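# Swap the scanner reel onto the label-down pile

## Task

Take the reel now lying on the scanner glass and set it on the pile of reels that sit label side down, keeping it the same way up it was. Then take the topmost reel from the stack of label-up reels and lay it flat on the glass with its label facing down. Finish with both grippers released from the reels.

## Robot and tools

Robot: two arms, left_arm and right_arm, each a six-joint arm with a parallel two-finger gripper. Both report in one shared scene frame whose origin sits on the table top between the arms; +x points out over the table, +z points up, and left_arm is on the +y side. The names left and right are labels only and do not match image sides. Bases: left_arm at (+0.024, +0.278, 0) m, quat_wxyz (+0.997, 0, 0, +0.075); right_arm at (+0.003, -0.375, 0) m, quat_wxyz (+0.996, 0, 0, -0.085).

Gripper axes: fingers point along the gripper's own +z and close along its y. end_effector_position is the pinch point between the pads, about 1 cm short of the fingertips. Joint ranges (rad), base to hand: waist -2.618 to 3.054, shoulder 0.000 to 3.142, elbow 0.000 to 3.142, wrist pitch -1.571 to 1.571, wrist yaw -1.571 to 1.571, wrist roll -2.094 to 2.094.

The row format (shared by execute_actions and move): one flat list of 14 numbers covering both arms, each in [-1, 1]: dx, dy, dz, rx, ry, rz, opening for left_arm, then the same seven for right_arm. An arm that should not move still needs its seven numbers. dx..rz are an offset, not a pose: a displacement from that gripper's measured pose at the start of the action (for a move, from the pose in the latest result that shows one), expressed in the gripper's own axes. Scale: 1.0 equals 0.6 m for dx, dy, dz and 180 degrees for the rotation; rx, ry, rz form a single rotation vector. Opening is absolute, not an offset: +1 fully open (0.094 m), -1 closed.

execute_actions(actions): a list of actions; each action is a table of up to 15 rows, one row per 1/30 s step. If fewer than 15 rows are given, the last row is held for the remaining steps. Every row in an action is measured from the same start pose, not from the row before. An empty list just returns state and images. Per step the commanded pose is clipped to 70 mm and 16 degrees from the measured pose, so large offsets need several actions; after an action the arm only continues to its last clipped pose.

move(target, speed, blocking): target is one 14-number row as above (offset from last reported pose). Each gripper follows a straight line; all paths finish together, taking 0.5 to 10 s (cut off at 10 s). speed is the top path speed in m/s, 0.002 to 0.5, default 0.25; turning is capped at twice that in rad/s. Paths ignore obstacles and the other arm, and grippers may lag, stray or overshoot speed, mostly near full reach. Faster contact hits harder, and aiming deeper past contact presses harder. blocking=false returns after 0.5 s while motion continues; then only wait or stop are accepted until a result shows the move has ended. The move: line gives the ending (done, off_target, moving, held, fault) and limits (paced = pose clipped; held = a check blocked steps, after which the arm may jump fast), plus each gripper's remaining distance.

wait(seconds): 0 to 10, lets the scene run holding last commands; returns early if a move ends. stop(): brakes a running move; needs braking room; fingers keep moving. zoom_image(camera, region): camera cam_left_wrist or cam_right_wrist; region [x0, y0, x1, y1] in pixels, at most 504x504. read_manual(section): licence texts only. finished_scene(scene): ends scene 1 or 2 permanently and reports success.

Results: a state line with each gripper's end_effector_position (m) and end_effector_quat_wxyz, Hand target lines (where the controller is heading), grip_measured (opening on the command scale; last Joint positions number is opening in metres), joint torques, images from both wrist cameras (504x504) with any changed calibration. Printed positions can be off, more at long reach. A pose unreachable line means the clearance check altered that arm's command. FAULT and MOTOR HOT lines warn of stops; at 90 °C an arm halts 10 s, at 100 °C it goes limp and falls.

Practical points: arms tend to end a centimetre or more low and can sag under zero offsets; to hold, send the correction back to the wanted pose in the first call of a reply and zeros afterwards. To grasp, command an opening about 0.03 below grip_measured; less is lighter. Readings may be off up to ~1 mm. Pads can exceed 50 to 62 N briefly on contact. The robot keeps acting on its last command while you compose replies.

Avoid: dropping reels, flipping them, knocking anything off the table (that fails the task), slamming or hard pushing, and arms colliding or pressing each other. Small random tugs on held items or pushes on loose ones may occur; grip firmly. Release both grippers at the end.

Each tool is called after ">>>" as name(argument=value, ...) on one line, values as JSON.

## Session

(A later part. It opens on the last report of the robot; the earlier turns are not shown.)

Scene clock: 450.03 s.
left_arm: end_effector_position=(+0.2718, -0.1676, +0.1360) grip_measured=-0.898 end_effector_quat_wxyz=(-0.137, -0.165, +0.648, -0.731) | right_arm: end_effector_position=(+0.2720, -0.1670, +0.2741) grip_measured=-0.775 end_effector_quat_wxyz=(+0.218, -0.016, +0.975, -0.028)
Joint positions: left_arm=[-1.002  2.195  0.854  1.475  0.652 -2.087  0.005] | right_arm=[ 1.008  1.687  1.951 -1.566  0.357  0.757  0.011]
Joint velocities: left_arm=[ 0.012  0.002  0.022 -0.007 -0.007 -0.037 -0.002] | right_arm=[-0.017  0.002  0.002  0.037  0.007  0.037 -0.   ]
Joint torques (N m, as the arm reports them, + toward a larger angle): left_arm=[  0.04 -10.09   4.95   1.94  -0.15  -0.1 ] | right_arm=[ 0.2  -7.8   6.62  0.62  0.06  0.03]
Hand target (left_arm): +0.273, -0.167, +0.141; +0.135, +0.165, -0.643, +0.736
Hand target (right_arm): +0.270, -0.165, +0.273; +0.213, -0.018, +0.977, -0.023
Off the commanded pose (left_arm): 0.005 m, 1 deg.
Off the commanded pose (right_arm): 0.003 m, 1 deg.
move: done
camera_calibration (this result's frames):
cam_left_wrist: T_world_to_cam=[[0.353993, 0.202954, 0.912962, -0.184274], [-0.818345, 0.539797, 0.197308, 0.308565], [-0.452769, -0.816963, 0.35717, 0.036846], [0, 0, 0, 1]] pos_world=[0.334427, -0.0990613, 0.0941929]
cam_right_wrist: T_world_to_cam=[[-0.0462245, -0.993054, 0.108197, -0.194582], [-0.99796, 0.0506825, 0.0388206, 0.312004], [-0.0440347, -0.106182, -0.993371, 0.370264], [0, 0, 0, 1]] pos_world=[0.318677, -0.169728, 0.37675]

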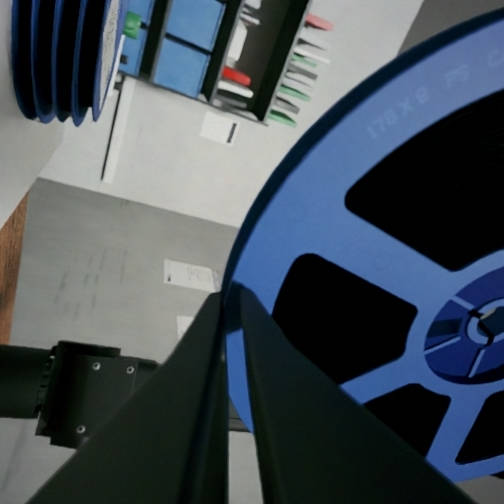

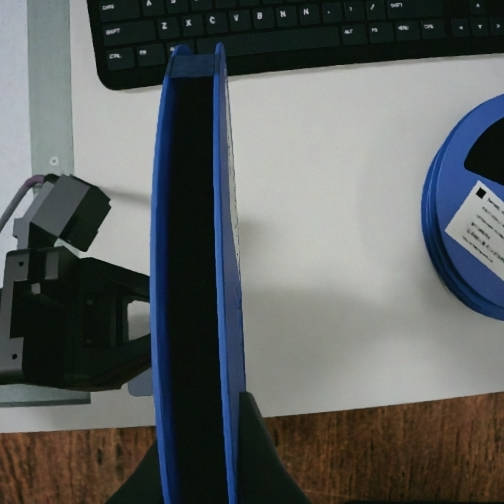

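>>> move(target=[0,0,-0.4,0,0,0,1,0,0,0,0,0,0,-0.9], speed=0.15)

Scene clock: 463.93 s.
left_arm: end_effector_position=(+0.2586, +0.0690, +0.1060) grip_measured=+1.000 end_effector_quat_wxyz=(-0.145, -0.184, +0.690, -0.685) | right_arm: end_effector_position=(+0.2706, -0.1655, +0.2733) grip_measured=-0.775 end_effector_quat_wxyz=(+0.214, -0.017, +0.976, -0.024)
Joint positions: left_arm=[-0.292  1.939  0.298  1.542  1.376 -1.944  0.094] | right_arm=[ 1.008  1.687  1.951 -1.566  0.345  0.757  0.011]
Joint velocities: left_arm=[-0.002  0.012  0.002  0.007  0.037  0.037  0.   ] | right_arm=[-0.017 -0.017  0.007 -0.007  0.081  0.022  0.   ]
Joint torques (N m, as the arm reports them, + toward a larger angle): left_arm=[ 0.56 -6.97  0.92  1.64  0.12  0.11] | right_arm=[ 0.01 -7.8   6.71  0.6   0.28  0.01]
Hand target (left_arm): +0.253, +0.071, +0.110; -0.138, -0.172, +0.691, -0.688
Hand target (right_arm): +0.272, -0.167, +0.274; +0.218, -0.016, +0.975, -0.028
Off the commanded pose (left_arm): 0.005 m, 7 deg.
Off the commanded pose (right_arm): 0.002 m, 1 deg.
joint sent to its limit (left arm) — the command would take joint 4 (wrist pitch) past its upper limit, so that joint was sent only as far as its limit.
move: off_target (left_arm)
camera_calibration (this result's frames):
cam_left_wrist: T_world_to_cam=[[0.394654, 0.0861834, 0.914779, -0.202884], [-0.801332, 0.519416, 0.296775, 0.162487], [-0.449573, -0.850165, 0.274051, 0.245147], [0, 0, 0, 1]] pos_world=[0.320487, 0.141502, 0.0701895]
cam_right_wrist: T_world_to_cam=[[-0.0419596, -0.994048, 0.100537, -0.192243], [-0.99773, 0.0469925, 0.0482256, 0.307283], [-0.052663, -0.0982851, -0.993764, 0.373377], [0, 0, 0, 1]] pos_world=[0.318182, -0.168841, 0.375557]

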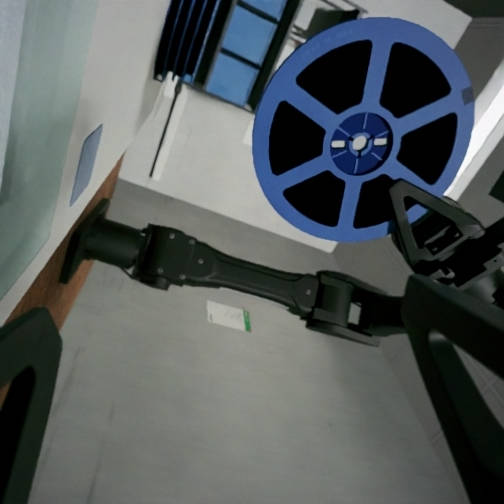

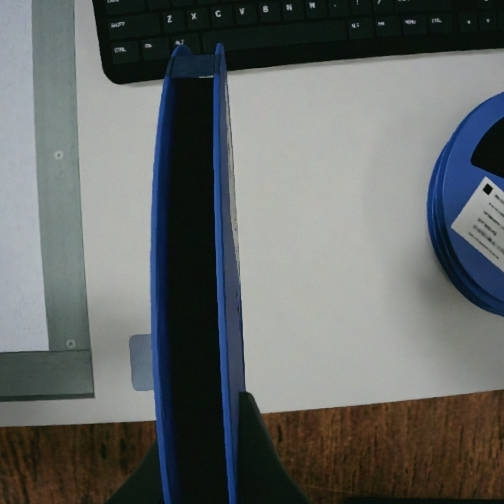

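>>> move(target=[0,-0.172,-0.247,-0.391,-0.304,-0.097,1,0,0,0,0,0,0,-0.9], speed=0.25)

>>> move(target=[0,0,0,0,0,0,1,0.002,0.187,0.252,-0.507,0.1,0.117,-0.9], speed=0.12)

Scene clock: 488.00 s.
left_arm: end_effector_position=(+0.2919, +0.2158, +0.1981) grip_measured=+1.000 end_effector_quat_wxyz=(-0.002, -0.447, +0.894, -0.020) | right_arm: end_effector_position=(+0.2692, -0.1640, +0.2727) grip_measured=-0.775 end_effector_quat_wxyz=(+0.210, -0.018, +0.977, -0.020)
Joint positions: left_arm=[-0.361  1.593  1.609 -1.564  0.034 -1.137  0.094] | right_arm=[ 1.008  1.687  1.951 -1.566  0.333  0.757  0.011]
Joint velocities: left_arm=[-0.012 -0.002  0.022  0.037 -0.022 -0.051  0.   ] | right_arm=[ 0.012  0.007 -0.012 -0.051  0.007 -0.066 -0.   ]
Joint torques (N m, as the arm reports them, + toward a larger angle): left_arm=[-0.62 -5.23  9.42  0.13 -0.15 -0.15] | right_arm=[ 0.06 -7.79  6.69  0.6   0.26  0.01]
Hand target (left_arm): +0.292, +0.216, +0.203; +0.003, -0.448, +0.894, -0.014
Hand target (right_arm): +0.271, -0.165, +0.273; +0.214, -0.017, +0.976, -0.024
Off the commanded pose (left_arm): 0.007 m, 2 deg.
Off the commanded pose (right_arm): 0.002 m, 1 deg.
joint sent to its limit (left arm) — the command would take joint 4 (wrist pitch) past its lower limit, so that joint was sent only as far as its limit.
move: done; limits=paced
camera_calibration (this result's frames):
cam_left_wrist: T_world_to_cam=[[0.75915, -0.640039, 0.118493, -0.104867], [-0.576148, -0.576012, 0.579882, 0.200122], [-0.302894, -0.508487, -0.806037, 0.457117], [0, 0, 0, 1]] pos_world=[0.333367, 0.280592, 0.264832]
cam_right_wrist: T_world_to_cam=[[-0.0380133, -0.994912, 0.0932988, -0.190004], [-0.997426, 0.0434575, 0.0570308, 0.302832], [-0.0607952, -0.0908907, -0.994003, 0.376246], [0, 0, 0, 1]] pos_world=[0.317704, -0.168001, 0.374446]

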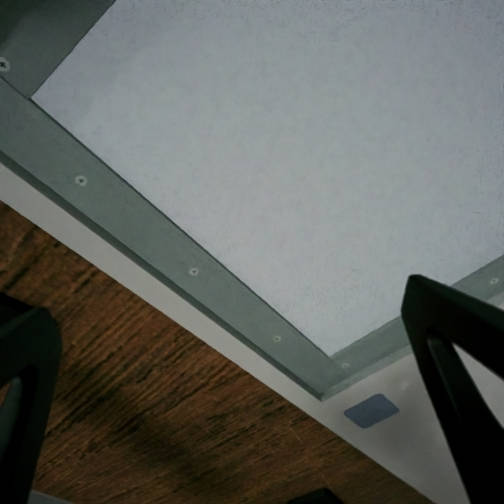

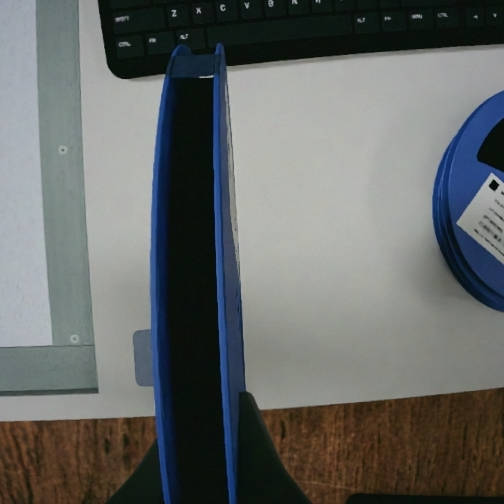

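Scene clock: 495.63 s.
left_arm: end_effector_position=(+0.2919, +0.2159, +0.1981) grip_measured=+1.000 end_effector_quat_wxyz=(-0.002, -0.447, +0.894, -0.020) | right_arm: end_effector_position=(+0.3317, -0.0574, +0.1290) grip_measured=-0.774 end_effector_quat_wxyz=(-0.008, +0.012, +0.711, +0.703)
Joint positions: left_arm=[-0.361  1.593  1.609 -1.564  0.034 -1.137  0.094] | right_arm=[ 0.568  2.096  0.841  1.228 -1.166  1.574  0.011]
Joint velocities: left_arm=[ 0.002 -0.022 -0.022  0.022 -0.051  0.037  0.   ] | right_arm=[ 0.007  0.002  0.012  0.051 -0.007  0.037 -0.   ]
Joint torques (N m, as the arm reports them, + toward a larger angle): left_arm=[ 0.03 -5.74  6.66  0.35 -0.02 -0.02] | right_arm=[ 0.17 -9.95  4.1   1.6  -0.14  0.  ]
Hand target (left_arm): +0.292, +0.216, +0.198; -0.002, -0.447, +0.894, -0.020
Hand target (right_arm): +0.326, -0.058, +0.128; -0.007, +0.001, +0.708, +0.707
Off the commanded pose (left_arm): 0.000 m, 0 deg.
Off the commanded pose (right_arm): 0.004 m, 2 deg.
move: done
camera_calibration (this result's frames):
cam_left_wrist: T_world_to_cam=[[0.759146, -0.640077, 0.118315, -0.10479], [-0.576189, -0.576234, 0.579622, 0.200281], [-0.302825, -0.508189, -0.806251, 0.457111], [0, 0, 0, 1]] pos_world=[0.333375, 0.280634, 0.264857]
cam_right_wrist: T_world_to_cam=[[-0.0676172, -0.0793191, -0.994553, 0.134565], [-0.884296, -0.456835, 0.0965553, 0.297346], [-0.462006, 0.886008, -0.0392516, 0.312917], [0, 0, 0, 1]] pos_world=[0.41661, -0.130735, 0.117405]

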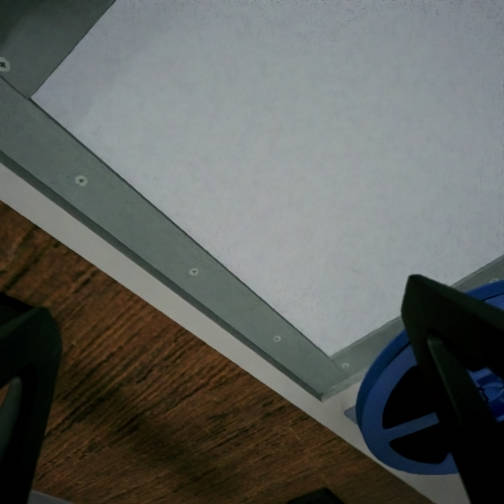

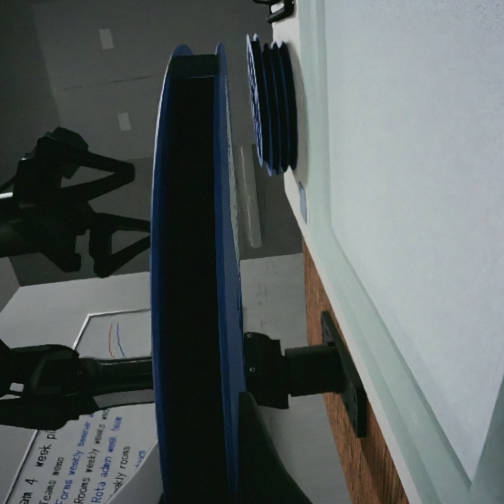

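>>> move(target=[0.233,-0.15,0,0,0,0,1,0,0,0,0,0,0,-0.9], speed=0.12)

Scene clock: 509.77 s.
left_arm: end_effector_position=(+0.2761, +0.0514, +0.1952) grip_measured=+1.000 end_effector_quat_wxyz=(-0.006, -0.443, +0.896, -0.025) | right_arm: end_effector_position=(+0.3315, -0.0574, +0.1268) grip_measured=-0.774 end_effector_quat_wxyz=(-0.015, +0.019, +0.712, +0.701)
Joint positions: left_arm=[-0.869  1.825  1.863 -1.567  0.031 -1.636  0.094] | right_arm=[ 0.568  2.097  0.841  1.215 -1.167  1.581  0.011]
Joint velocities: left_arm=[-0.002 -0.007  0.002 -0.037 -0.066 -0.051  0.   ] | right_arm=[ 0.002 -0.012  0.002 -0.095 -0.022 -0.022  0.   ]
Joint torques (N m, as the arm reports them, + toward a larger angle): left_arm=[-0.14 -7.57  9.62  0.19 -0.17 -0.12] | right_arm=[ -0.01 -10.81   5.39   1.39  -0.02  -0.05]
Hand target (left_arm): +0.278, +0.052, +0.201; +0.002, -0.447, +0.894, -0.026
Hand target (right_arm): +0.332, -0.057, +0.129; -0.007, +0.012, +0.711, +0.703
Off the commanded pose (left_arm): 0.010 m, 1 deg.
Off the commanded pose (right_arm): 0.002 m, 1 deg.
joint sent to its limit (left arm) — the command would take joint 4 (wrist pitch) past its lower limit, so that joint was sent only as far as its limit.
move: done
camera_calibration (this result's frames):
cam_left_wrist: T_world_to_cam=[[0.753408, -0.645699, 0.124293, -0.197041], [-0.579565, -0.56279, 0.589383, 0.0964132], [-0.310613, -0.516081, -0.798235, 0.367359], [0, 0, 0, 1]] pos_world=[0.318437, 0.116618, 0.260906]
cam_right_wrist: T_world_to_cam=[[-0.0876975, -0.0847518, -0.992535, 0.138471], [-0.881828, -0.456846, 0.116925, 0.293976], [-0.463345, 0.885499, -0.0346723, 0.312597], [0, 0, 0, 1]] pos_world=[0.41622, -0.130767, 0.113903]

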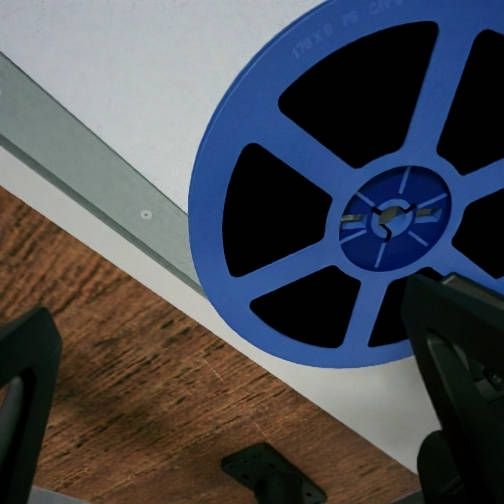

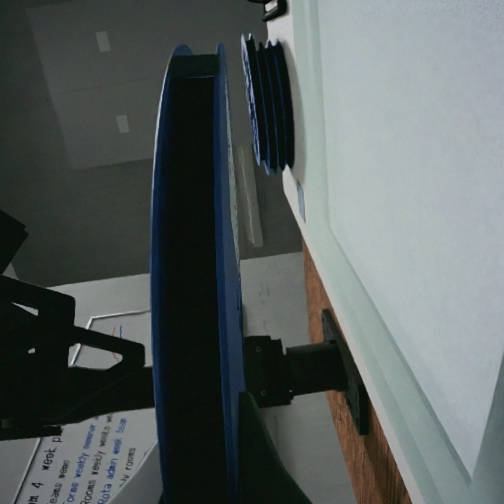

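>>> move(target=[0.02,0.003,0.075,0,0,0,1,0,0,0,0,0,0,-0.9], speed=0.04)

Scene clock: 518.57 s.
left_arm: end_effector_position=(+0.2713, +0.0423, +0.1455) grip_measured=+1.000 end_effector_quat_wxyz=(-0.012, -0.442, +0.897, -0.013) | right_arm: end_effector_position=(+0.3314, -0.0574, +0.1250) grip_measured=-0.774 end_effector_quat_wxyz=(-0.020, +0.024, +0.714, +0.699)
Joint positions: left_arm=[-0.898  1.825  1.663 -1.392  0.031 -1.664  0.094] | right_arm=[ 0.568  2.097  0.841  1.202 -1.167  1.582  0.011]
Joint velocities: left_arm=[-0.002  0.012 -0.017 -0.007 -0.007  0.022  0.   ] | right_arm=[ 0.007  0.002  0.002  0.037 -0.051 -0.081  0.001]
Joint torques (N m, as the arm reports them, + toward a larger angle): left_arm=[ -0.6  -10.26   5.4    0.48  -0.04  -0.12] | right_arm=[  0.04 -10.76   5.41   1.38  -0.05   0.01]
Hand target (left_arm): +0.269, +0.041, +0.150; -0.007, -0.442, +0.896, -0.025
Hand target (right_arm): +0.332, -0.057, +0.127; -0.015, +0.019, +0.713, +0.701
Off the commanded pose (left_arm): 0.006 m, 1 deg.
Off the commanded pose (right_arm): 0.002 m, 1 deg.
move: done
camera_calibration (this result's frames):
cam_left_wrist: T_world_to_cam=[[0.754621, -0.648741, 0.0983984, -0.189562], [-0.568695, -0.571831, 0.591266, 0.114949], [-0.327311, -0.50214, -0.800452, 0.325729], [0, 0, 0, 1]] pos_world=[0.315034, 0.106317, 0.211418]
cam_right_wrist: T_world_to_cam=[[-0.101036, -0.0898841, -0.990814, 0.140513], [-0.88017, -0.456185, 0.131138, 0.291816], [-0.463781, 0.885334, -0.0330219, 0.312453], [0, 0, 0, 1]] pos_world=[0.415954, -0.130873, 0.111272]

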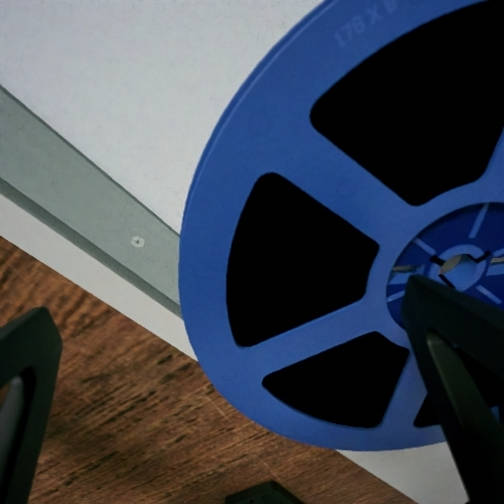

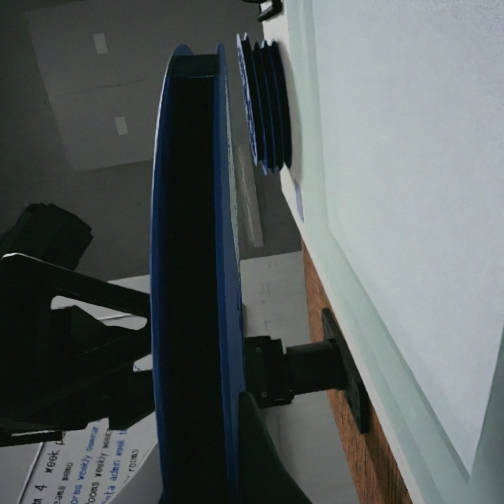

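>>> move(target=[0,-0.003,0.04,0,0,0,1,0,0,0,0,0,0,-0.9], speed=0.02)

Scene clock: 524.07 s.
left_arm: end_effector_position=(+0.2732, +0.0404, +0.1279) grip_measured=+1.000 end_effector_quat_wxyz=(-0.010, -0.442, +0.897, -0.017) | right_arm: end_effector_position=(+0.3313, -0.0575, +0.1218) grip_measured=-0.774 end_effector_quat_wxyz=(-0.027, +0.032, +0.717, +0.696)
Joint positions: left_arm=[-0.898  1.825  1.594 -1.315  0.031 -1.664  0.094] | right_arm=[ 0.568  2.097  0.841  1.179 -1.166  1.583  0.011]
Joint velocities: left_arm=[-0.002 -0.012 -0.012  0.007  0.095 -0.066  0.   ] | right_arm=[ 0.007 -0.007  0.012 -0.037  0.007  0.022 -0.001]
Joint torques (N m, as the arm reports them, + toward a larger angle): left_arm=[-0.05 -7.65  5.26  0.51 -0.02 -0.03] | right_arm=[  0.03 -10.75   5.38   1.48  -0.07  -0.02]
Hand target (left_arm): +0.273, +0.041, +0.122; -0.012, -0.442, +0.897, -0.013
Hand target (right_arm): +0.331, -0.057, +0.125; -0.020, +0.024, +0.714, +0.699
Off the commanded pose (left_arm): 0.006 m, 0 deg.
Off the commanded pose (right_arm): 0.003 m, 1 deg.
move: done
camera_calibration (this result's frames):
cam_left_wrist: T_world_to_cam=[[0.75405, -0.64821, 0.105983, -0.191314], [-0.572002, -0.568764, 0.591034, 0.126211], [-0.322835, -0.506291, -0.799654, 0.310254], [0, 0, 0, 1]] pos_world=[0.316614, 0.104851, 0.193777]
cam_right_wrist: T_world_to_cam=[[-0.123063, -0.0986445, -0.987484, 0.143697], [-0.877179, -0.454552, 0.154724, 0.288316], [-0.464125, 0.885241, -0.0305905, 0.312173], [0, 0, 0, 1]] pos_world=[0.415476, -0.131119, 0.106839]

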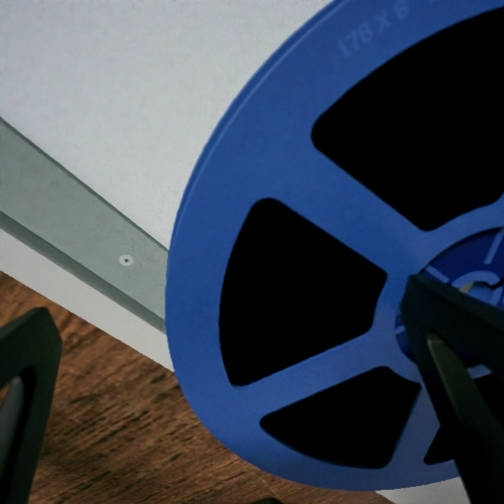

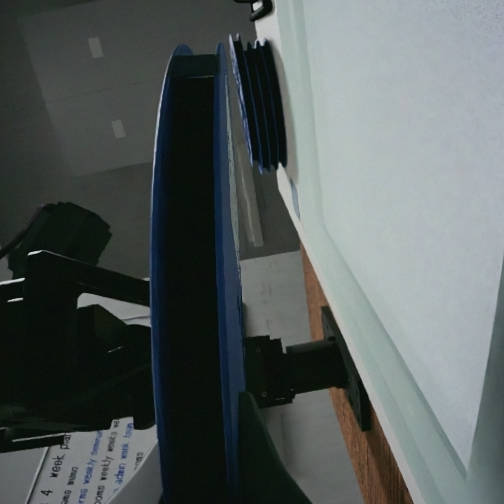

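>>> move(target=[0,-0.014,0.03,0,0,0,1,0,0,0,0,0,0,-0.9], speed=0.02)

Scene clock: 529.47 s.
left_arm: end_effector_position=(+0.2801, +0.0340, +0.1195) grip_measured=+1.000 end_effector_quat_wxyz=(-0.008, -0.442, +0.897, -0.022) | right_arm: end_effector_position=(+0.3314, -0.0577, +0.1182) grip_measured=-0.774 end_effector_quat_wxyz=(-0.035, +0.041, +0.720, +0.692)
Joint positions: left_arm=[-0.898  1.852  1.594 -1.277  0.031 -1.664  0.094] | right_arm=[ 0.568  2.097  0.841  1.154 -1.164  1.584  0.011]
Joint velocities: left_arm=[ 0.002 -0.007 -0.022  0.022 -0.037 -0.095  0.   ] | right_arm=[-0.007  0.002  0.012 -0.022 -0.051 -0.066  0.   ]
Joint torques (N m, as the arm reports them, + toward a larger angle): left_arm=[ 0.13 -7.7   4.63  0.61 -0.02 -0.01] | right_arm=[  0.06 -10.81   5.37   1.49  -0.09  -0.01]
Hand target (left_arm): +0.280, +0.035, +0.110; -0.010, -0.442, +0.897, -0.017
Hand target (right_arm): +0.331, -0.058, +0.122; -0.027, +0.031, +0.717, +0.696
Off the commanded pose (left_arm): 0.009 m, 1 deg.
Off the commanded pose (right_arm): 0.004 m, 1 deg.
move: done
camera_calibration (this result's frames):
cam_left_wrist: T_world_to_cam=[[0.753145, -0.647372, 0.116969, -0.200871], [-0.576795, -0.564319, 0.590636, 0.13272], [-0.316354, -0.512302, -0.798415, 0.300766], [0, 0, 0, 1]] pos_world=[0.322986, 0.0989416, 0.185243]
cam_right_wrist: T_world_to_cam=[[-0.146839, -0.108146, -0.983231, 0.147011], [-0.874224, -0.450864, 0.18015, 0.285133], [-0.462786, 0.886017, -0.0283394, 0.311564], [0, 0, 0, 1]] pos_world=[0.415044, -0.131596, 0.102008]

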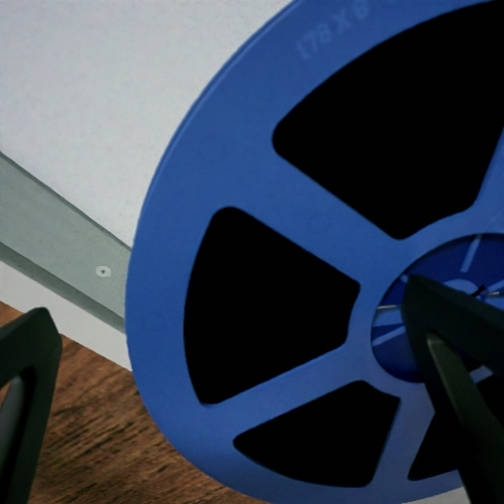

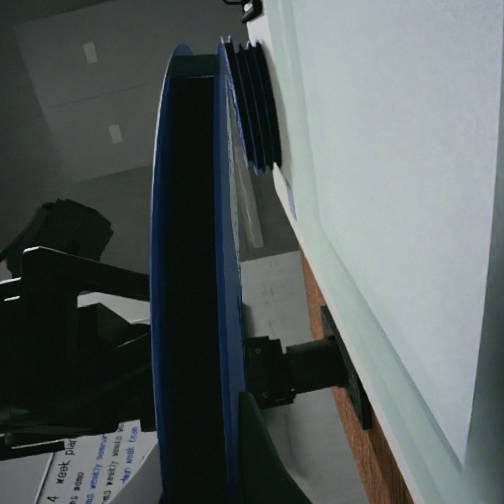

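>>> move(target=[0,0,0.012,0.035,0,0,1,0,0,0,0,0,0,-0.9], speed=0.03)

>>> move(target=[0,0,0,0,0,0,0.15,0,0,0,0,0,0,-0.9])

Scene clock: 536.03 s.
left_arm: end_effector_position=(+0.2813, +0.0331, +0.1100) grip_measured=+1.000 end_effector_quat_wxyz=(+0.008, -0.441, +0.895, -0.065) | right_arm: end_effector_position=(+0.3315, -0.0579, +0.1140) grip_measured=-0.774 end_effector_quat_wxyz=(-0.044, +0.052, +0.724, +0.687)
Joint positions: left_arm=[-0.898  1.771  1.448 -1.119  0.031 -1.664  0.094] | right_arm=[ 0.568  2.097  0.841  1.124 -1.161  1.585  0.011]
Joint velocities: left_arm=[-0.002  0.002 -0.012 -0.022  0.007  0.022  0.   ] | right_arm=[-0.017  0.002  0.007 -0.022 -0.066 -0.066 -0.001]
Joint torques (N m, as the arm reports them, + toward a larger angle): left_arm=[-0.35 -9.41  5.39  0.69 -0.13 -0.09] | right_arm=[  0.03 -10.81   5.4    1.53  -0.08   0.  ]
Hand target (left_arm): +0.280, +0.034, +0.112; +0.016, -0.441, +0.895, -0.071
Hand target (right_arm): +0.331, -0.058, +0.118; -0.035, +0.041, +0.720, +0.691
Off the commanded pose (left_arm): 0.003 m, 1 deg.
Off the commanded pose (right_arm): 0.004 m, 2 deg.
move: done
camera_calibration (this result's frames):
cam_left_wrist: T_world_to_cam=[[0.74206, -0.637134, 0.208346, -0.208519], [-0.616883, -0.527449, 0.584169, 0.149215], [-0.262302, -0.562013, -0.784436, 0.277946], [0, 0, 0, 1]] pos_world=[0.319688, 0.102059, 0.174308]
cam_right_wrist: T_world_to_cam=[[-0.175058, -0.119287, -0.977305, 0.150878], [-0.870057, -0.445857, 0.210267, 0.281354], [-0.46082, 0.88712, -0.0257361, 0.310775], [0, 0, 0, 1]] pos_world=[0.414418, -0.132253, 0.0962927]

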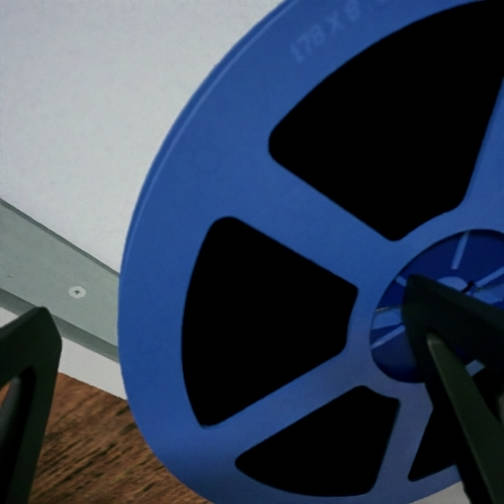

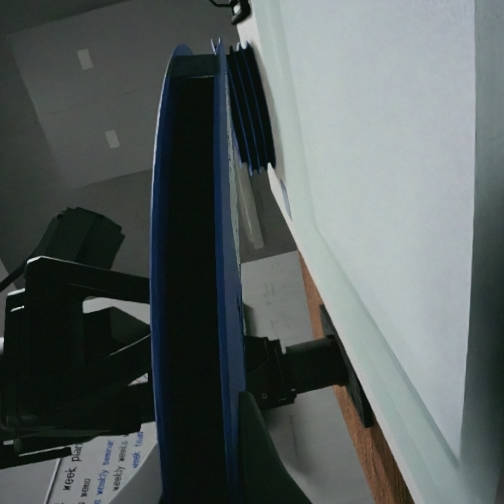

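Scene clock: 536.53 s.
left_arm: end_effector_position=(+0.2803, +0.0280, +0.1105) grip_measured=+0.327 end_effector_quat_wxyz=(+0.005, -0.429, +0.900, -0.073) | right_arm: end_effector_position=(+0.3308, -0.0578, +0.1096) grip_measured=-0.774 end_effector_quat_wxyz=(-0.057, +0.065, +0.726, +0.682)
Joint positions: left_arm=[-0.904  1.771  1.448 -1.108  0.045 -1.646  0.062] | right_arm=[ 0.569  2.098  0.841  1.096 -1.161  1.595  0.011]
Joint velocities: left_arm=[-0.002 -0.032  0.002  0.037  0.007 -0.022 -0.002] | right_arm=[ 0.002 -0.017 -0.027 -0.037 -0.037 -0.037 -0.   ]
Joint torques (N m, as the arm reports them, + toward a larger angle): left_arm=[ 0.31 -7.98  7.06  0.47 -0.15 -0.22] | right_arm=[ -0.05 -10.94   5.37   1.53  -0.09  -0.08]
Hand target (left_arm): +0.281, +0.033, +0.110; +0.008, -0.441, +0.895, -0.065
Hand target (right_arm): +0.331, -0.058, +0.114; -0.044, +0.052, +0.724, +0.687
Off the commanded pose (left_arm): 0.005 m, 2 deg.
Off the commanded pose (right_arm): 0.004 m, 2 deg.
move: done
camera_calibration (this result's frames):
cam_left_wrist: T_world_to_cam=[[0.725731, -0.651904, 0.219853, -0.207435], [-0.630433, -0.502214, 0.591892, 0.147924], [-0.275443, -0.568157, -0.775454, 0.278079], [0, 0, 0, 1]] pos_world=[0.320393, 0.097054, 0.173687]
cam_right_wrist: T_world_to_cam=[[-0.210695, -0.130196, -0.968843, 0.156716], [-0.861775, -0.44312, 0.246958, 0.275056], [-0.461466, 0.886958, -0.0188369, 0.309762], [0, 0, 0, 1]] pos_world=[0.413, -0.132459, 0.0897405]

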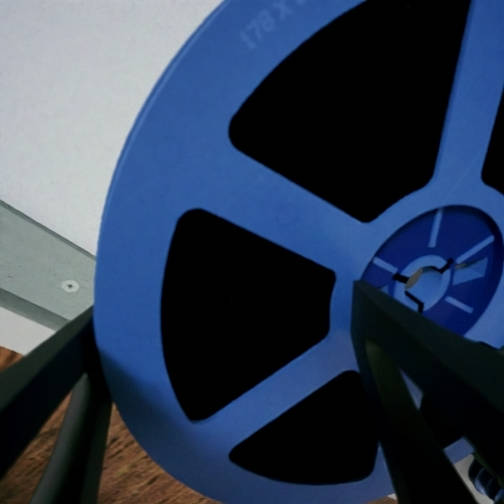

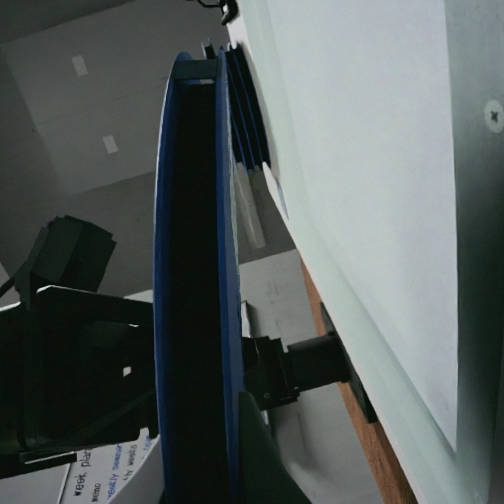

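>>> move(target=[0,0,0,0,0,0,0.15,0,0,0,0,0,0,-0.3])

>>> move(target=[0,0,0,0,0,0,0.15,0,0.03,-0.25,0,0,0,-0.3], speed=0.08)

Scene clock: 542.63 s.
left_arm: end_effector_position=(+0.2803, +0.0280, +0.1104) grip_measured=+0.327 end_effector_quat_wxyz=(+0.004, -0.429, +0.900, -0.073) | right_arm: end_effector_position=(+0.3308, -0.0578, +0.1095) grip_measured=-0.301 end_effector_quat_wxyz=(-0.057, +0.066, +0.726, +0.682)
Joint positions: left_arm=[-0.904  1.772  1.448 -1.108  0.045 -1.646  0.062] | right_arm=[ 0.569  2.098  0.841  1.096 -1.16   1.597  0.033]
Joint velocities: left_arm=[ 0.007 -0.002 -0.002  0.007 -0.022  0.007 -0.   ] | right_arm=[ 0.037 -0.012 -0.002 -0.051  0.022  0.022 -0.001]
Joint torques (N m, as the arm reports them, + toward a larger angle): left_arm=[ 0.04 -7.94  7.14  0.58 -0.02 -0.03] | right_arm=[  0.01 -10.78   5.36   1.3   -0.1    0.  ]
Hand target (left_arm): +0.280, +0.028, +0.111; +0.005, -0.429, +0.900, -0.073
Hand target (right_arm): +0.331, -0.058, +0.110; -0.057, +0.065, +0.726, +0.682
Off the commanded pose (left_arm): 0.000 m, 0 deg.
Off the commanded pose (right_arm): 0.000 m, 0 deg.
move: done
camera_calibration (this result's frames):
cam_left_wrist: T_world_to_cam=[[0.725535, -0.652241, 0.219499, -0.2073], [-0.630486, -0.502146, 0.591892, 0.148013], [-0.275836, -0.56783, -0.775554, 0.278091], [0, 0, 0, 1]] pos_world=[0.320432, 0.0970229, 0.173569]
cam_right_wrist: T_world_to_cam=[[-0.212549, -0.130285, -0.968426, 0.157229], [-0.861527, -0.442663, 0.248639, 0.274881], [-0.46108, 0.887173, -0.0181567, 0.309602], [0, 0, 0, 1]] pos_world=[0.412987, -0.132506, 0.0895398]

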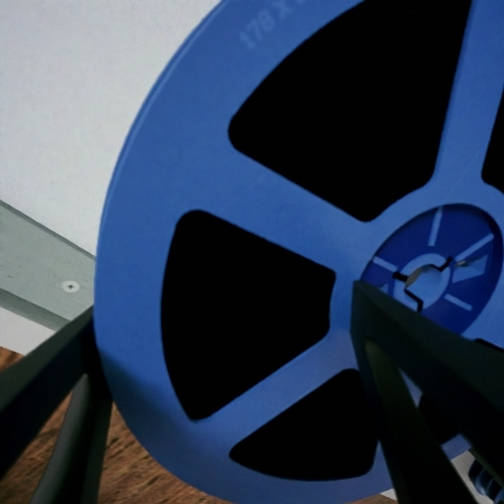

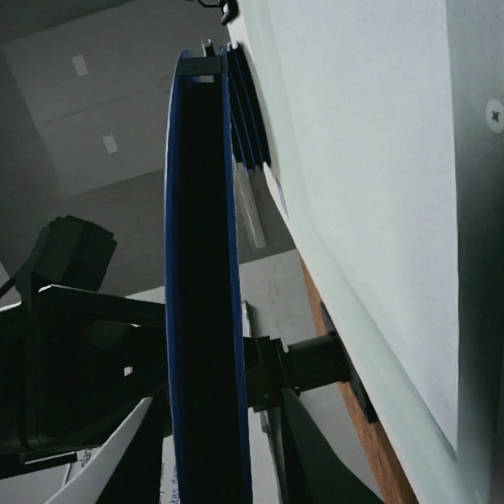

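Scene clock: 546.30 s.
left_arm: end_effector_position=(+0.2803, +0.0280, +0.1104) grip_measured=+0.327 end_effector_quat_wxyz=(+0.004, -0.429, +0.900, -0.073) | right_arm: end_effector_position=(+0.3270, -0.2050, +0.1198) grip_measured=-0.301 end_effector_quat_wxyz=(-0.061, +0.103, +0.710, +0.694)
Joint positions: left_arm=[-0.904  1.772  1.448 -1.108  0.045 -1.646  0.062] | right_arm=[ 0.14   1.893  0.784  0.286 -1.533  0.98   0.033]
Joint velocities: left_arm=[ 0.012  0.002  0.002  0.051  0.037  0.022 -0.002] | right_arm=[-0.012  0.002  0.085 -0.154 -0.081 -0.11   0.   ]
Joint torques (N m, as the arm reports them, + toward a larger angle): left_arm=[ 0.02 -7.9   7.14  0.59 -0.01 -0.02] | right_arm=[ -0.25 -11.81   8.26   0.8   -0.44  -0.09]
Hand target (left_arm): +0.280, +0.028, +0.110; +0.004, -0.429, +0.900, -0.073
Hand target (right_arm): +0.333, -0.207, +0.136; -0.040, +0.081, +0.710, +0.698
Off the commanded pose (left_arm): 0.000 m, 0 deg.
Off the commanded pose (right_arm): 0.018 m, 5 deg.
move: off_target (right_arm)
camera_calibration (this result's frames):
cam_left_wrist: T_world_to_cam=[[0.725535, -0.652241, 0.219499, -0.2073], [-0.630486, -0.502146, 0.591892, 0.148013], [-0.275836, -0.56783, -0.775554, 0.278091], [0, 0, 0, 1]] pos_world=[0.320432, 0.0970229, 0.173569]
cam_right_wrist: T_world_to_cam=[[-0.272637, -0.0811719, -0.958687, 0.175756], [-0.868488, -0.408005, 0.281531, 0.209297], [-0.414002, 0.909364, 0.0407402, 0.420666], [0, 0, 0, 1]] pos_world=[0.403846, -0.282878, 0.0924333]

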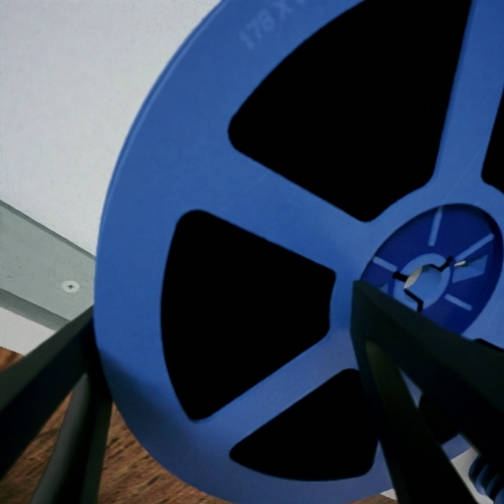

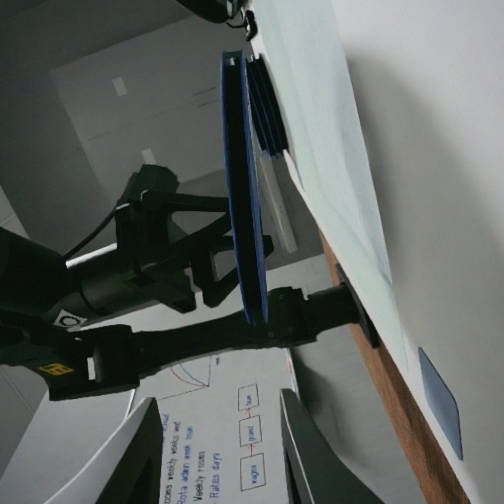

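>>> move(target=[-0.177,0.052,0.03,-0.035,0,0,0.15,0,0,-0.1,0,0,0,1], speed=0.08)

Scene clock: 555.57 s.
left_arm: end_effector_position=(+0.3293, +0.1242, +0.0843) grip_measured=+0.328 end_effector_quat_wxyz=(-0.013, -0.433, +0.901, -0.029) | right_arm: end_effector_position=(+0.3292, -0.2607, +0.1209) grip_measured=+1.000 end_effector_quat_wxyz=(+0.005, +0.142, +0.693, +0.707)
Joint positions: left_arm=[-0.591  1.824  1.417 -1.135  0.057 -1.338  0.062] | right_arm=[-0.04   1.852  0.72   0.233 -1.57   0.866  0.094]
Joint velocities: left_arm=[-0.007  0.007  0.002  0.037  0.037 -0.051 -0.   ] | right_arm=[ 0.032  0.002 -0.012  0.007 -0.007  0.007  0.   ]
Joint torques (N m, as the arm reports them, + toward a larger angle): left_arm=[ 0.25 -8.29  6.64  0.22  0.06  0.11] | right_arm=[ -0.97 -10.22   3.26   0.64  -0.41   0.14]
Hand target (left_arm): +0.326, +0.126, +0.084; -0.019, -0.430, +0.902, -0.026
Hand target (right_arm): +0.324, -0.264, +0.121; -0.001, +0.159, +0.689, +0.707
Off the commanded pose (left_arm): 0.006 m, 1 deg.
Off the commanded pose (right_arm): 0.007 m, 9 deg.
joint sent to its limit (right arm) — the command would take joint 5 (wrist yaw) past its lower limit, so that joint was sent only as far as its limit.
move: off_target (right_arm)
camera_calibration (this result's frames):
cam_left_wrist: T_world_to_cam=[[0.740868, -0.659544, 0.126946, -0.170665], [-0.586534, -0.543229, 0.600733, 0.232503], [-0.327249, -0.519522, -0.789306, 0.338058], [0, 0, 0, 1]] pos_world=[0.37344, 0.18937, 0.148825]
cam_right_wrist: T_world_to_cam=[[-0.240652, -0.0199068, -0.970407, 0.179754], [-0.931815, -0.275104, 0.236725, 0.249063], [-0.271675, 0.961208, 0.0476549, 0.438047], [0, 0, 0, 1]] pos_world=[0.394345, -0.348958, 0.0945996]

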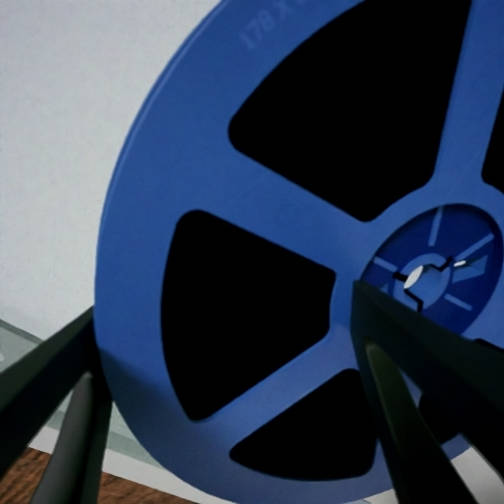

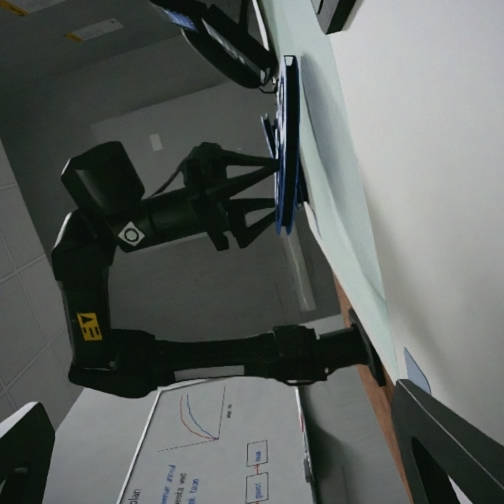

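>>> move(target=[0,0,0.072,0,0,0,0.15,0,0,0,0,0,0,1], speed=0.025)

>>> move(target=[0,0,0,0,0,0,0.65,0,0,0,0,0,0,1])

>>> move(target=[0,0,-0.2,0,0,0,0.65,0,0,0,0,0,0,1])

Scene clock: 561.93 s.
left_arm: end_effector_position=(+0.3414, +0.1173, +0.0624) grip_measured=+0.328 end_effector_quat_wxyz=(+0.007, -0.431, +0.901, -0.058) | right_arm: end_effector_position=(+0.3293, -0.2608, +0.1210) grip_measured=+1.000 end_effector_quat_wxyz=(+0.006, +0.141, +0.693, +0.707)
Joint positions: left_arm=[-0.591  1.83   1.331 -0.972  0.063 -1.335  0.062] | right_arm=[-0.04   1.852  0.719  0.236 -1.57   0.867  0.094]
Joint velocities: left_arm=[-0.007  0.002 -0.007  0.022  0.022 -0.022 -0.   ] | right_arm=[-0.002 -0.007  0.002  0.037 -0.007 -0.022  0.   ]
Joint torques (N m, as the arm reports them, + toward a larger angle): left_arm=[-0.33 -5.32  3.86  0.43 -0.07 -0.1 ] | right_arm=[ 0.05 -8.42  5.45  0.8  -0.4   0.03]
Hand target (left_arm): +0.330, +0.122, +0.042; -0.013, -0.433, +0.901, -0.029
Hand target (right_arm): +0.329, -0.261, +0.121; +0.005, +0.142, +0.693, +0.707
Off the commanded pose (left_arm): 0.025 m, 4 deg.
Off the commanded pose (right_arm): 0.000 m, 0 deg.
joint sent to its limit (right arm) — the command would take joint 5 (wrist yaw) past its lower limit, so that joint was sent only as far as its limit.
move: off_target (left_arm)
camera_calibration (this result's frames):
cam_left_wrist: T_world_to_cam=[[0.72901, -0.6561, 0.195134, -0.182078], [-0.62434, -0.520477, 0.582497, 0.260391], [-0.280613, -0.546476, -0.789063, 0.308403], [0, 0, 0, 1]] pos_world=[0.381851, 0.184601, 0.127202]
cam_right_wrist: T_world_to_cam=[[-0.238479, -0.0203685, -0.970934, 0.179074], [-0.932343, -0.274992, 0.234769, 0.249565], [-0.271781, 0.961231, 0.0465893, 0.438256], [0, 0, 0, 1]] pos_world=[0.394495, -0.34899, 0.0948607]

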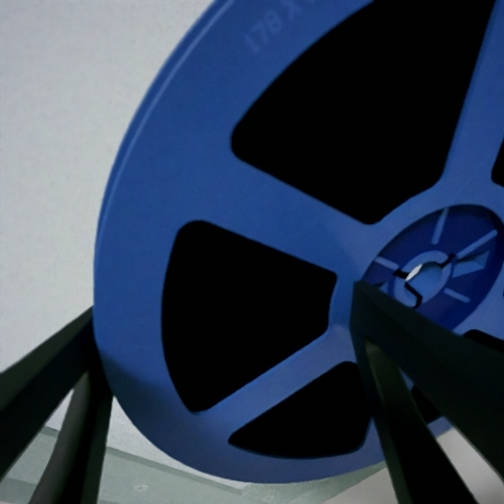

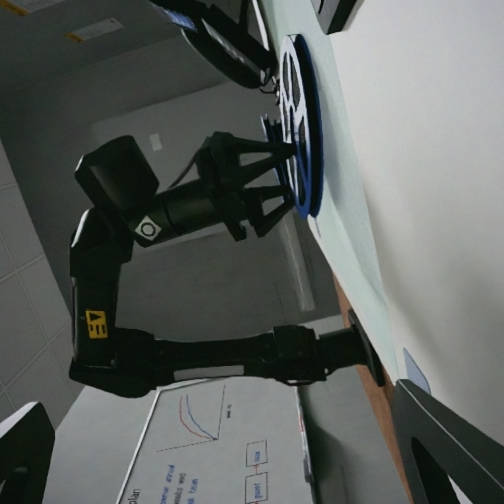

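Scene clock: 562.43 s.
left_arm: end_effector_position=(+0.3414, +0.1173, +0.0619) grip_measured=+0.648 end_effector_quat_wxyz=(+0.007, -0.431, +0.901, -0.058) | right_arm: end_effector_position=(+0.3293, -0.2608, +0.1210) grip_measured=+1.000 end_effector_quat_wxyz=(+0.006, +0.141, +0.693, +0.707)
Joint positions: left_arm=[-0.591  1.832  1.331 -0.972  0.063 -1.335  0.077] | right_arm=[-0.04   1.852  0.719  0.236 -1.57   0.867  0.094]
Joint velocities: left_arm=[ 0.007  0.002 -0.002 -0.022 -0.037  0.051 -0.001] | right_arm=[-0.007  0.002  0.017 -0.066  0.051  0.007  0.   ]
Joint torques (N m, as the arm reports them, + toward a larger angle): left_arm=[-0.01 -8.33  6.85  0.5  -0.01 -0.02] | right_arm=[ 0.04 -8.39  5.49  0.8  -0.39  0.02]
Hand target (left_arm): +0.341, +0.117, +0.062; +0.007, -0.431, +0.901, -0.058
Hand target (right_arm): +0.329, -0.261, +0.121; +0.006, +0.141, +0.693, +0.707
Off the commanded pose (left_arm): 0.001 m, 0 deg.
Off the commanded pose (right_arm): 0.000 m, 0 deg.
joint sent to its limit (right arm) — the command would take joint 5 (wrist yaw) past its lower limit, so that joint was sent only as far as its limit.
move: done
camera_calibration (this result's frames):
cam_left_wrist: T_world_to_cam=[[0.729211, -0.656195, 0.194059, -0.181978], [-0.623737, -0.520761, 0.582889, 0.260489], [-0.28143, -0.546091, -0.789038, 0.308238], [0, 0, 0, 1]] pos_world=[0.381925, 0.184566, 0.12669]
cam_right_wrist: T_world_to_cam=[[-0.238479, -0.0203685, -0.970934, 0.179074], [-0.932343, -0.274992, 0.234769, 0.249565], [-0.271781, 0.961231, 0.0465893, 0.438256], [0, 0, 0, 1]] pos_world=[0.394495, -0.34899, 0.0948607]

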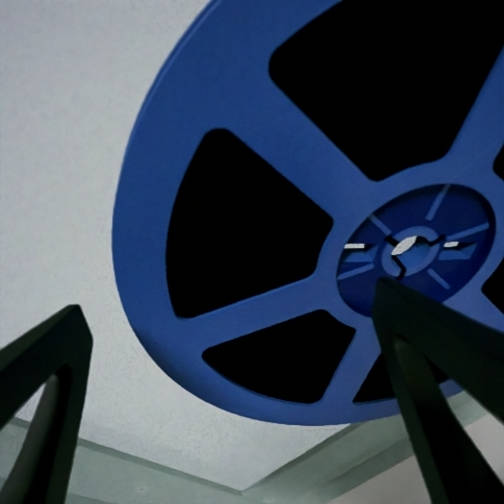

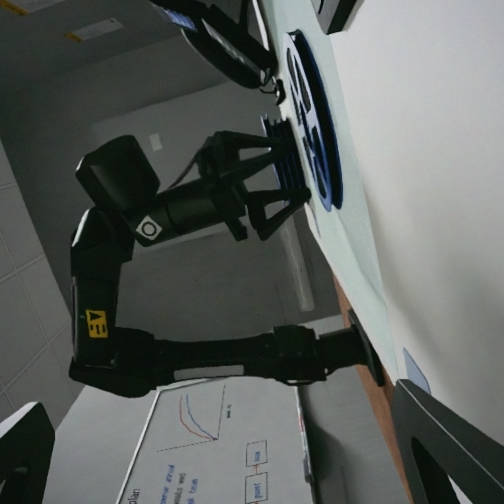

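Scene clock: 563.67 s.
left_arm: end_effector_position=(+0.3309, +0.1253, +0.1750) grip_measured=+0.648 end_effector_quat_wxyz=(+0.006, -0.431, +0.900, -0.057) | right_arm: end_effector_position=(+0.3293, -0.2608, +0.1210) grip_measured=+1.000 end_effector_quat_wxyz=(+0.006, +0.141, +0.693, +0.707)
Joint positions: left_arm=[-0.583  1.766  1.702 -1.411  0.063 -1.329  0.077] | right_arm=[-0.04   1.852  0.719  0.236 -1.57   0.867  0.094]
Joint velocities: left_arm=[-0.007 -0.002  0.007 -0.037 -0.051 -0.022  0.001] | right_arm=[ 0.007 -0.002  0.002 -0.022 -0.007  0.007  0.   ]
Joint torques (N m, as the arm reports them, + toward a larger angle): left_arm=[ 0.66 -7.64  9.41  0.3   0.01  0.09] | right_arm=[ 0.02 -8.38  5.45  0.81 -0.4   0.01]
Hand target (left_arm): +0.332, +0.128, +0.181; +0.007, -0.431, +0.901, -0.058
Hand target (right_arm): +0.329, -0.261, +0.121; +0.006, +0.141, +0.693, +0.707
Off the commanded pose (left_arm): 0.008 m, 0 deg.
Off the commanded pose (right_arm): 0.000 m, 0 deg.
joint sent to its limit (right arm) — the command would take joint 5 (wrist yaw) past its lower limit, so that joint was sent only as far as its limit.
move: done
camera_calibration (this result's frames):
cam_left_wrist: T_world_to_cam=[[0.730519, -0.655313, 0.192114, -0.19123], [-0.622079, -0.522534, 0.583075, 0.19182], [-0.28171, -0.545457, -0.789377, 0.398941], [0, 0, 0, 1]] pos_world=[0.37141, 0.192522, 0.239807]
cam_right_wrist: T_world_to_cam=[[-0.238479, -0.0203685, -0.970934, 0.179074], [-0.932343, -0.274992, 0.234769, 0.249565], [-0.271781, 0.961231, 0.0465893, 0.438256], [0, 0, 0, 1]] pos_world=[0.394495, -0.34899, 0.0948607]

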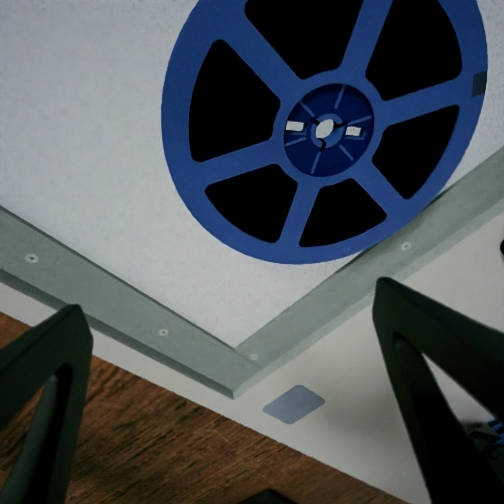

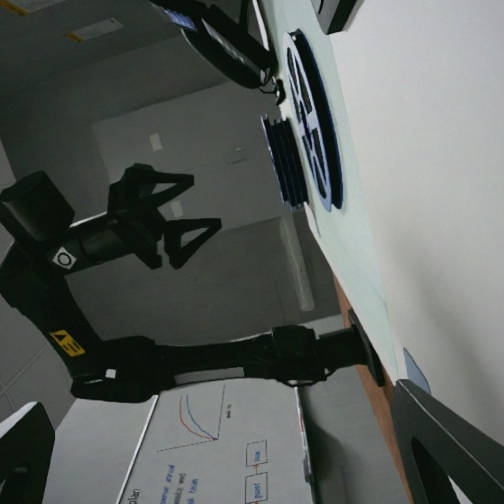

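>>> move(target=[0,0,0.15,-0.02,0,0,1,0,0,0,0,0,0,1], speed=0.12)

Scene clock: 572.13 s.
left_arm: end_effector_position=(+0.3381, +0.1180, +0.0880) grip_measured=+1.000 end_effector_quat_wxyz=(-0.014, -0.431, +0.901, -0.031) | right_arm: end_effector_position=(+0.3293, -0.2608, +0.1210) grip_measured=+1.000 end_effector_quat_wxyz=(+0.006, +0.141, +0.693, +0.707)
Joint positions: left_arm=[-0.594  1.861  1.479 -1.158  0.061 -1.337  0.094] | right_arm=[-0.04   1.852  0.719  0.236 -1.57   0.867  0.094]
Joint velocities: left_arm=[-0.002  0.007  0.007 -0.007 -0.037 -0.037  0.   ] | right_arm=[ 0.007 -0.002 -0.002  0.022  0.066  0.051  0.   ]
Joint torques (N m, as the arm reports them, + toward a larger angle): left_arm=[-0.59 -8.7   5.73  0.5  -0.12 -0.13] | right_arm=[ 0.03 -8.42  5.51  0.81 -0.4   0.02]
Hand target (left_arm): +0.338, +0.117, +0.086; -0.007, -0.432, +0.901, -0.029
Hand target (right_arm): +0.329, -0.261, +0.121; +0.006, +0.141, +0.693, +0.707
Off the commanded pose (left_arm): 0.003 m, 1 deg.
Off the commanded pose (right_arm): 0.000 m, 0 deg.
joint sent to its limit (right arm) — the command would take joint 5 (wrist yaw) past its lower limit, so that joint was sent only as far as its limit.
move: done
camera_calibration (this result's frames):
cam_left_wrist: T_world_to_cam=[[0.73807, -0.662133, 0.12974, -0.18078], [-0.588574, -0.537802, 0.603614, 0.231834], [-0.329898, -0.521871, -0.78665, 0.341592], [0, 0, 0, 1]] pos_world=[0.38257, 0.183248, 0.15223]
cam_right_wrist: T_world_to_cam=[[-0.238479, -0.0203685, -0.970934, 0.179074], [-0.932343, -0.274992, 0.234769, 0.249565], [-0.271781, 0.961231, 0.0465893, 0.438256], [0, 0, 0, 1]] pos_world=[0.394495, -0.34899, 0.0948607]

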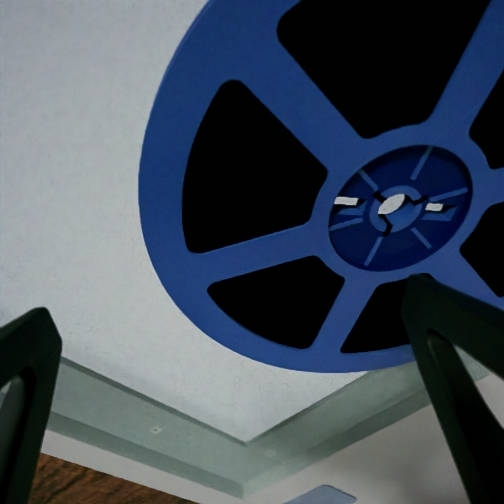

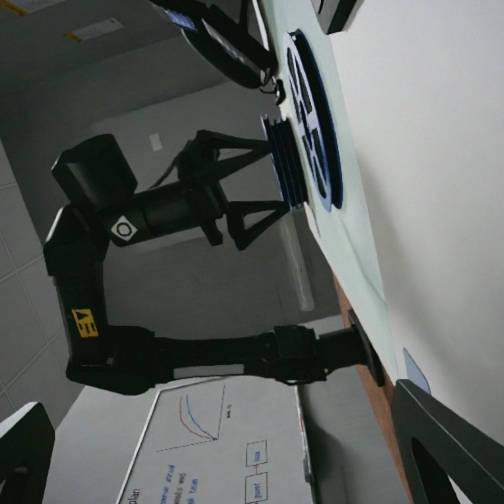

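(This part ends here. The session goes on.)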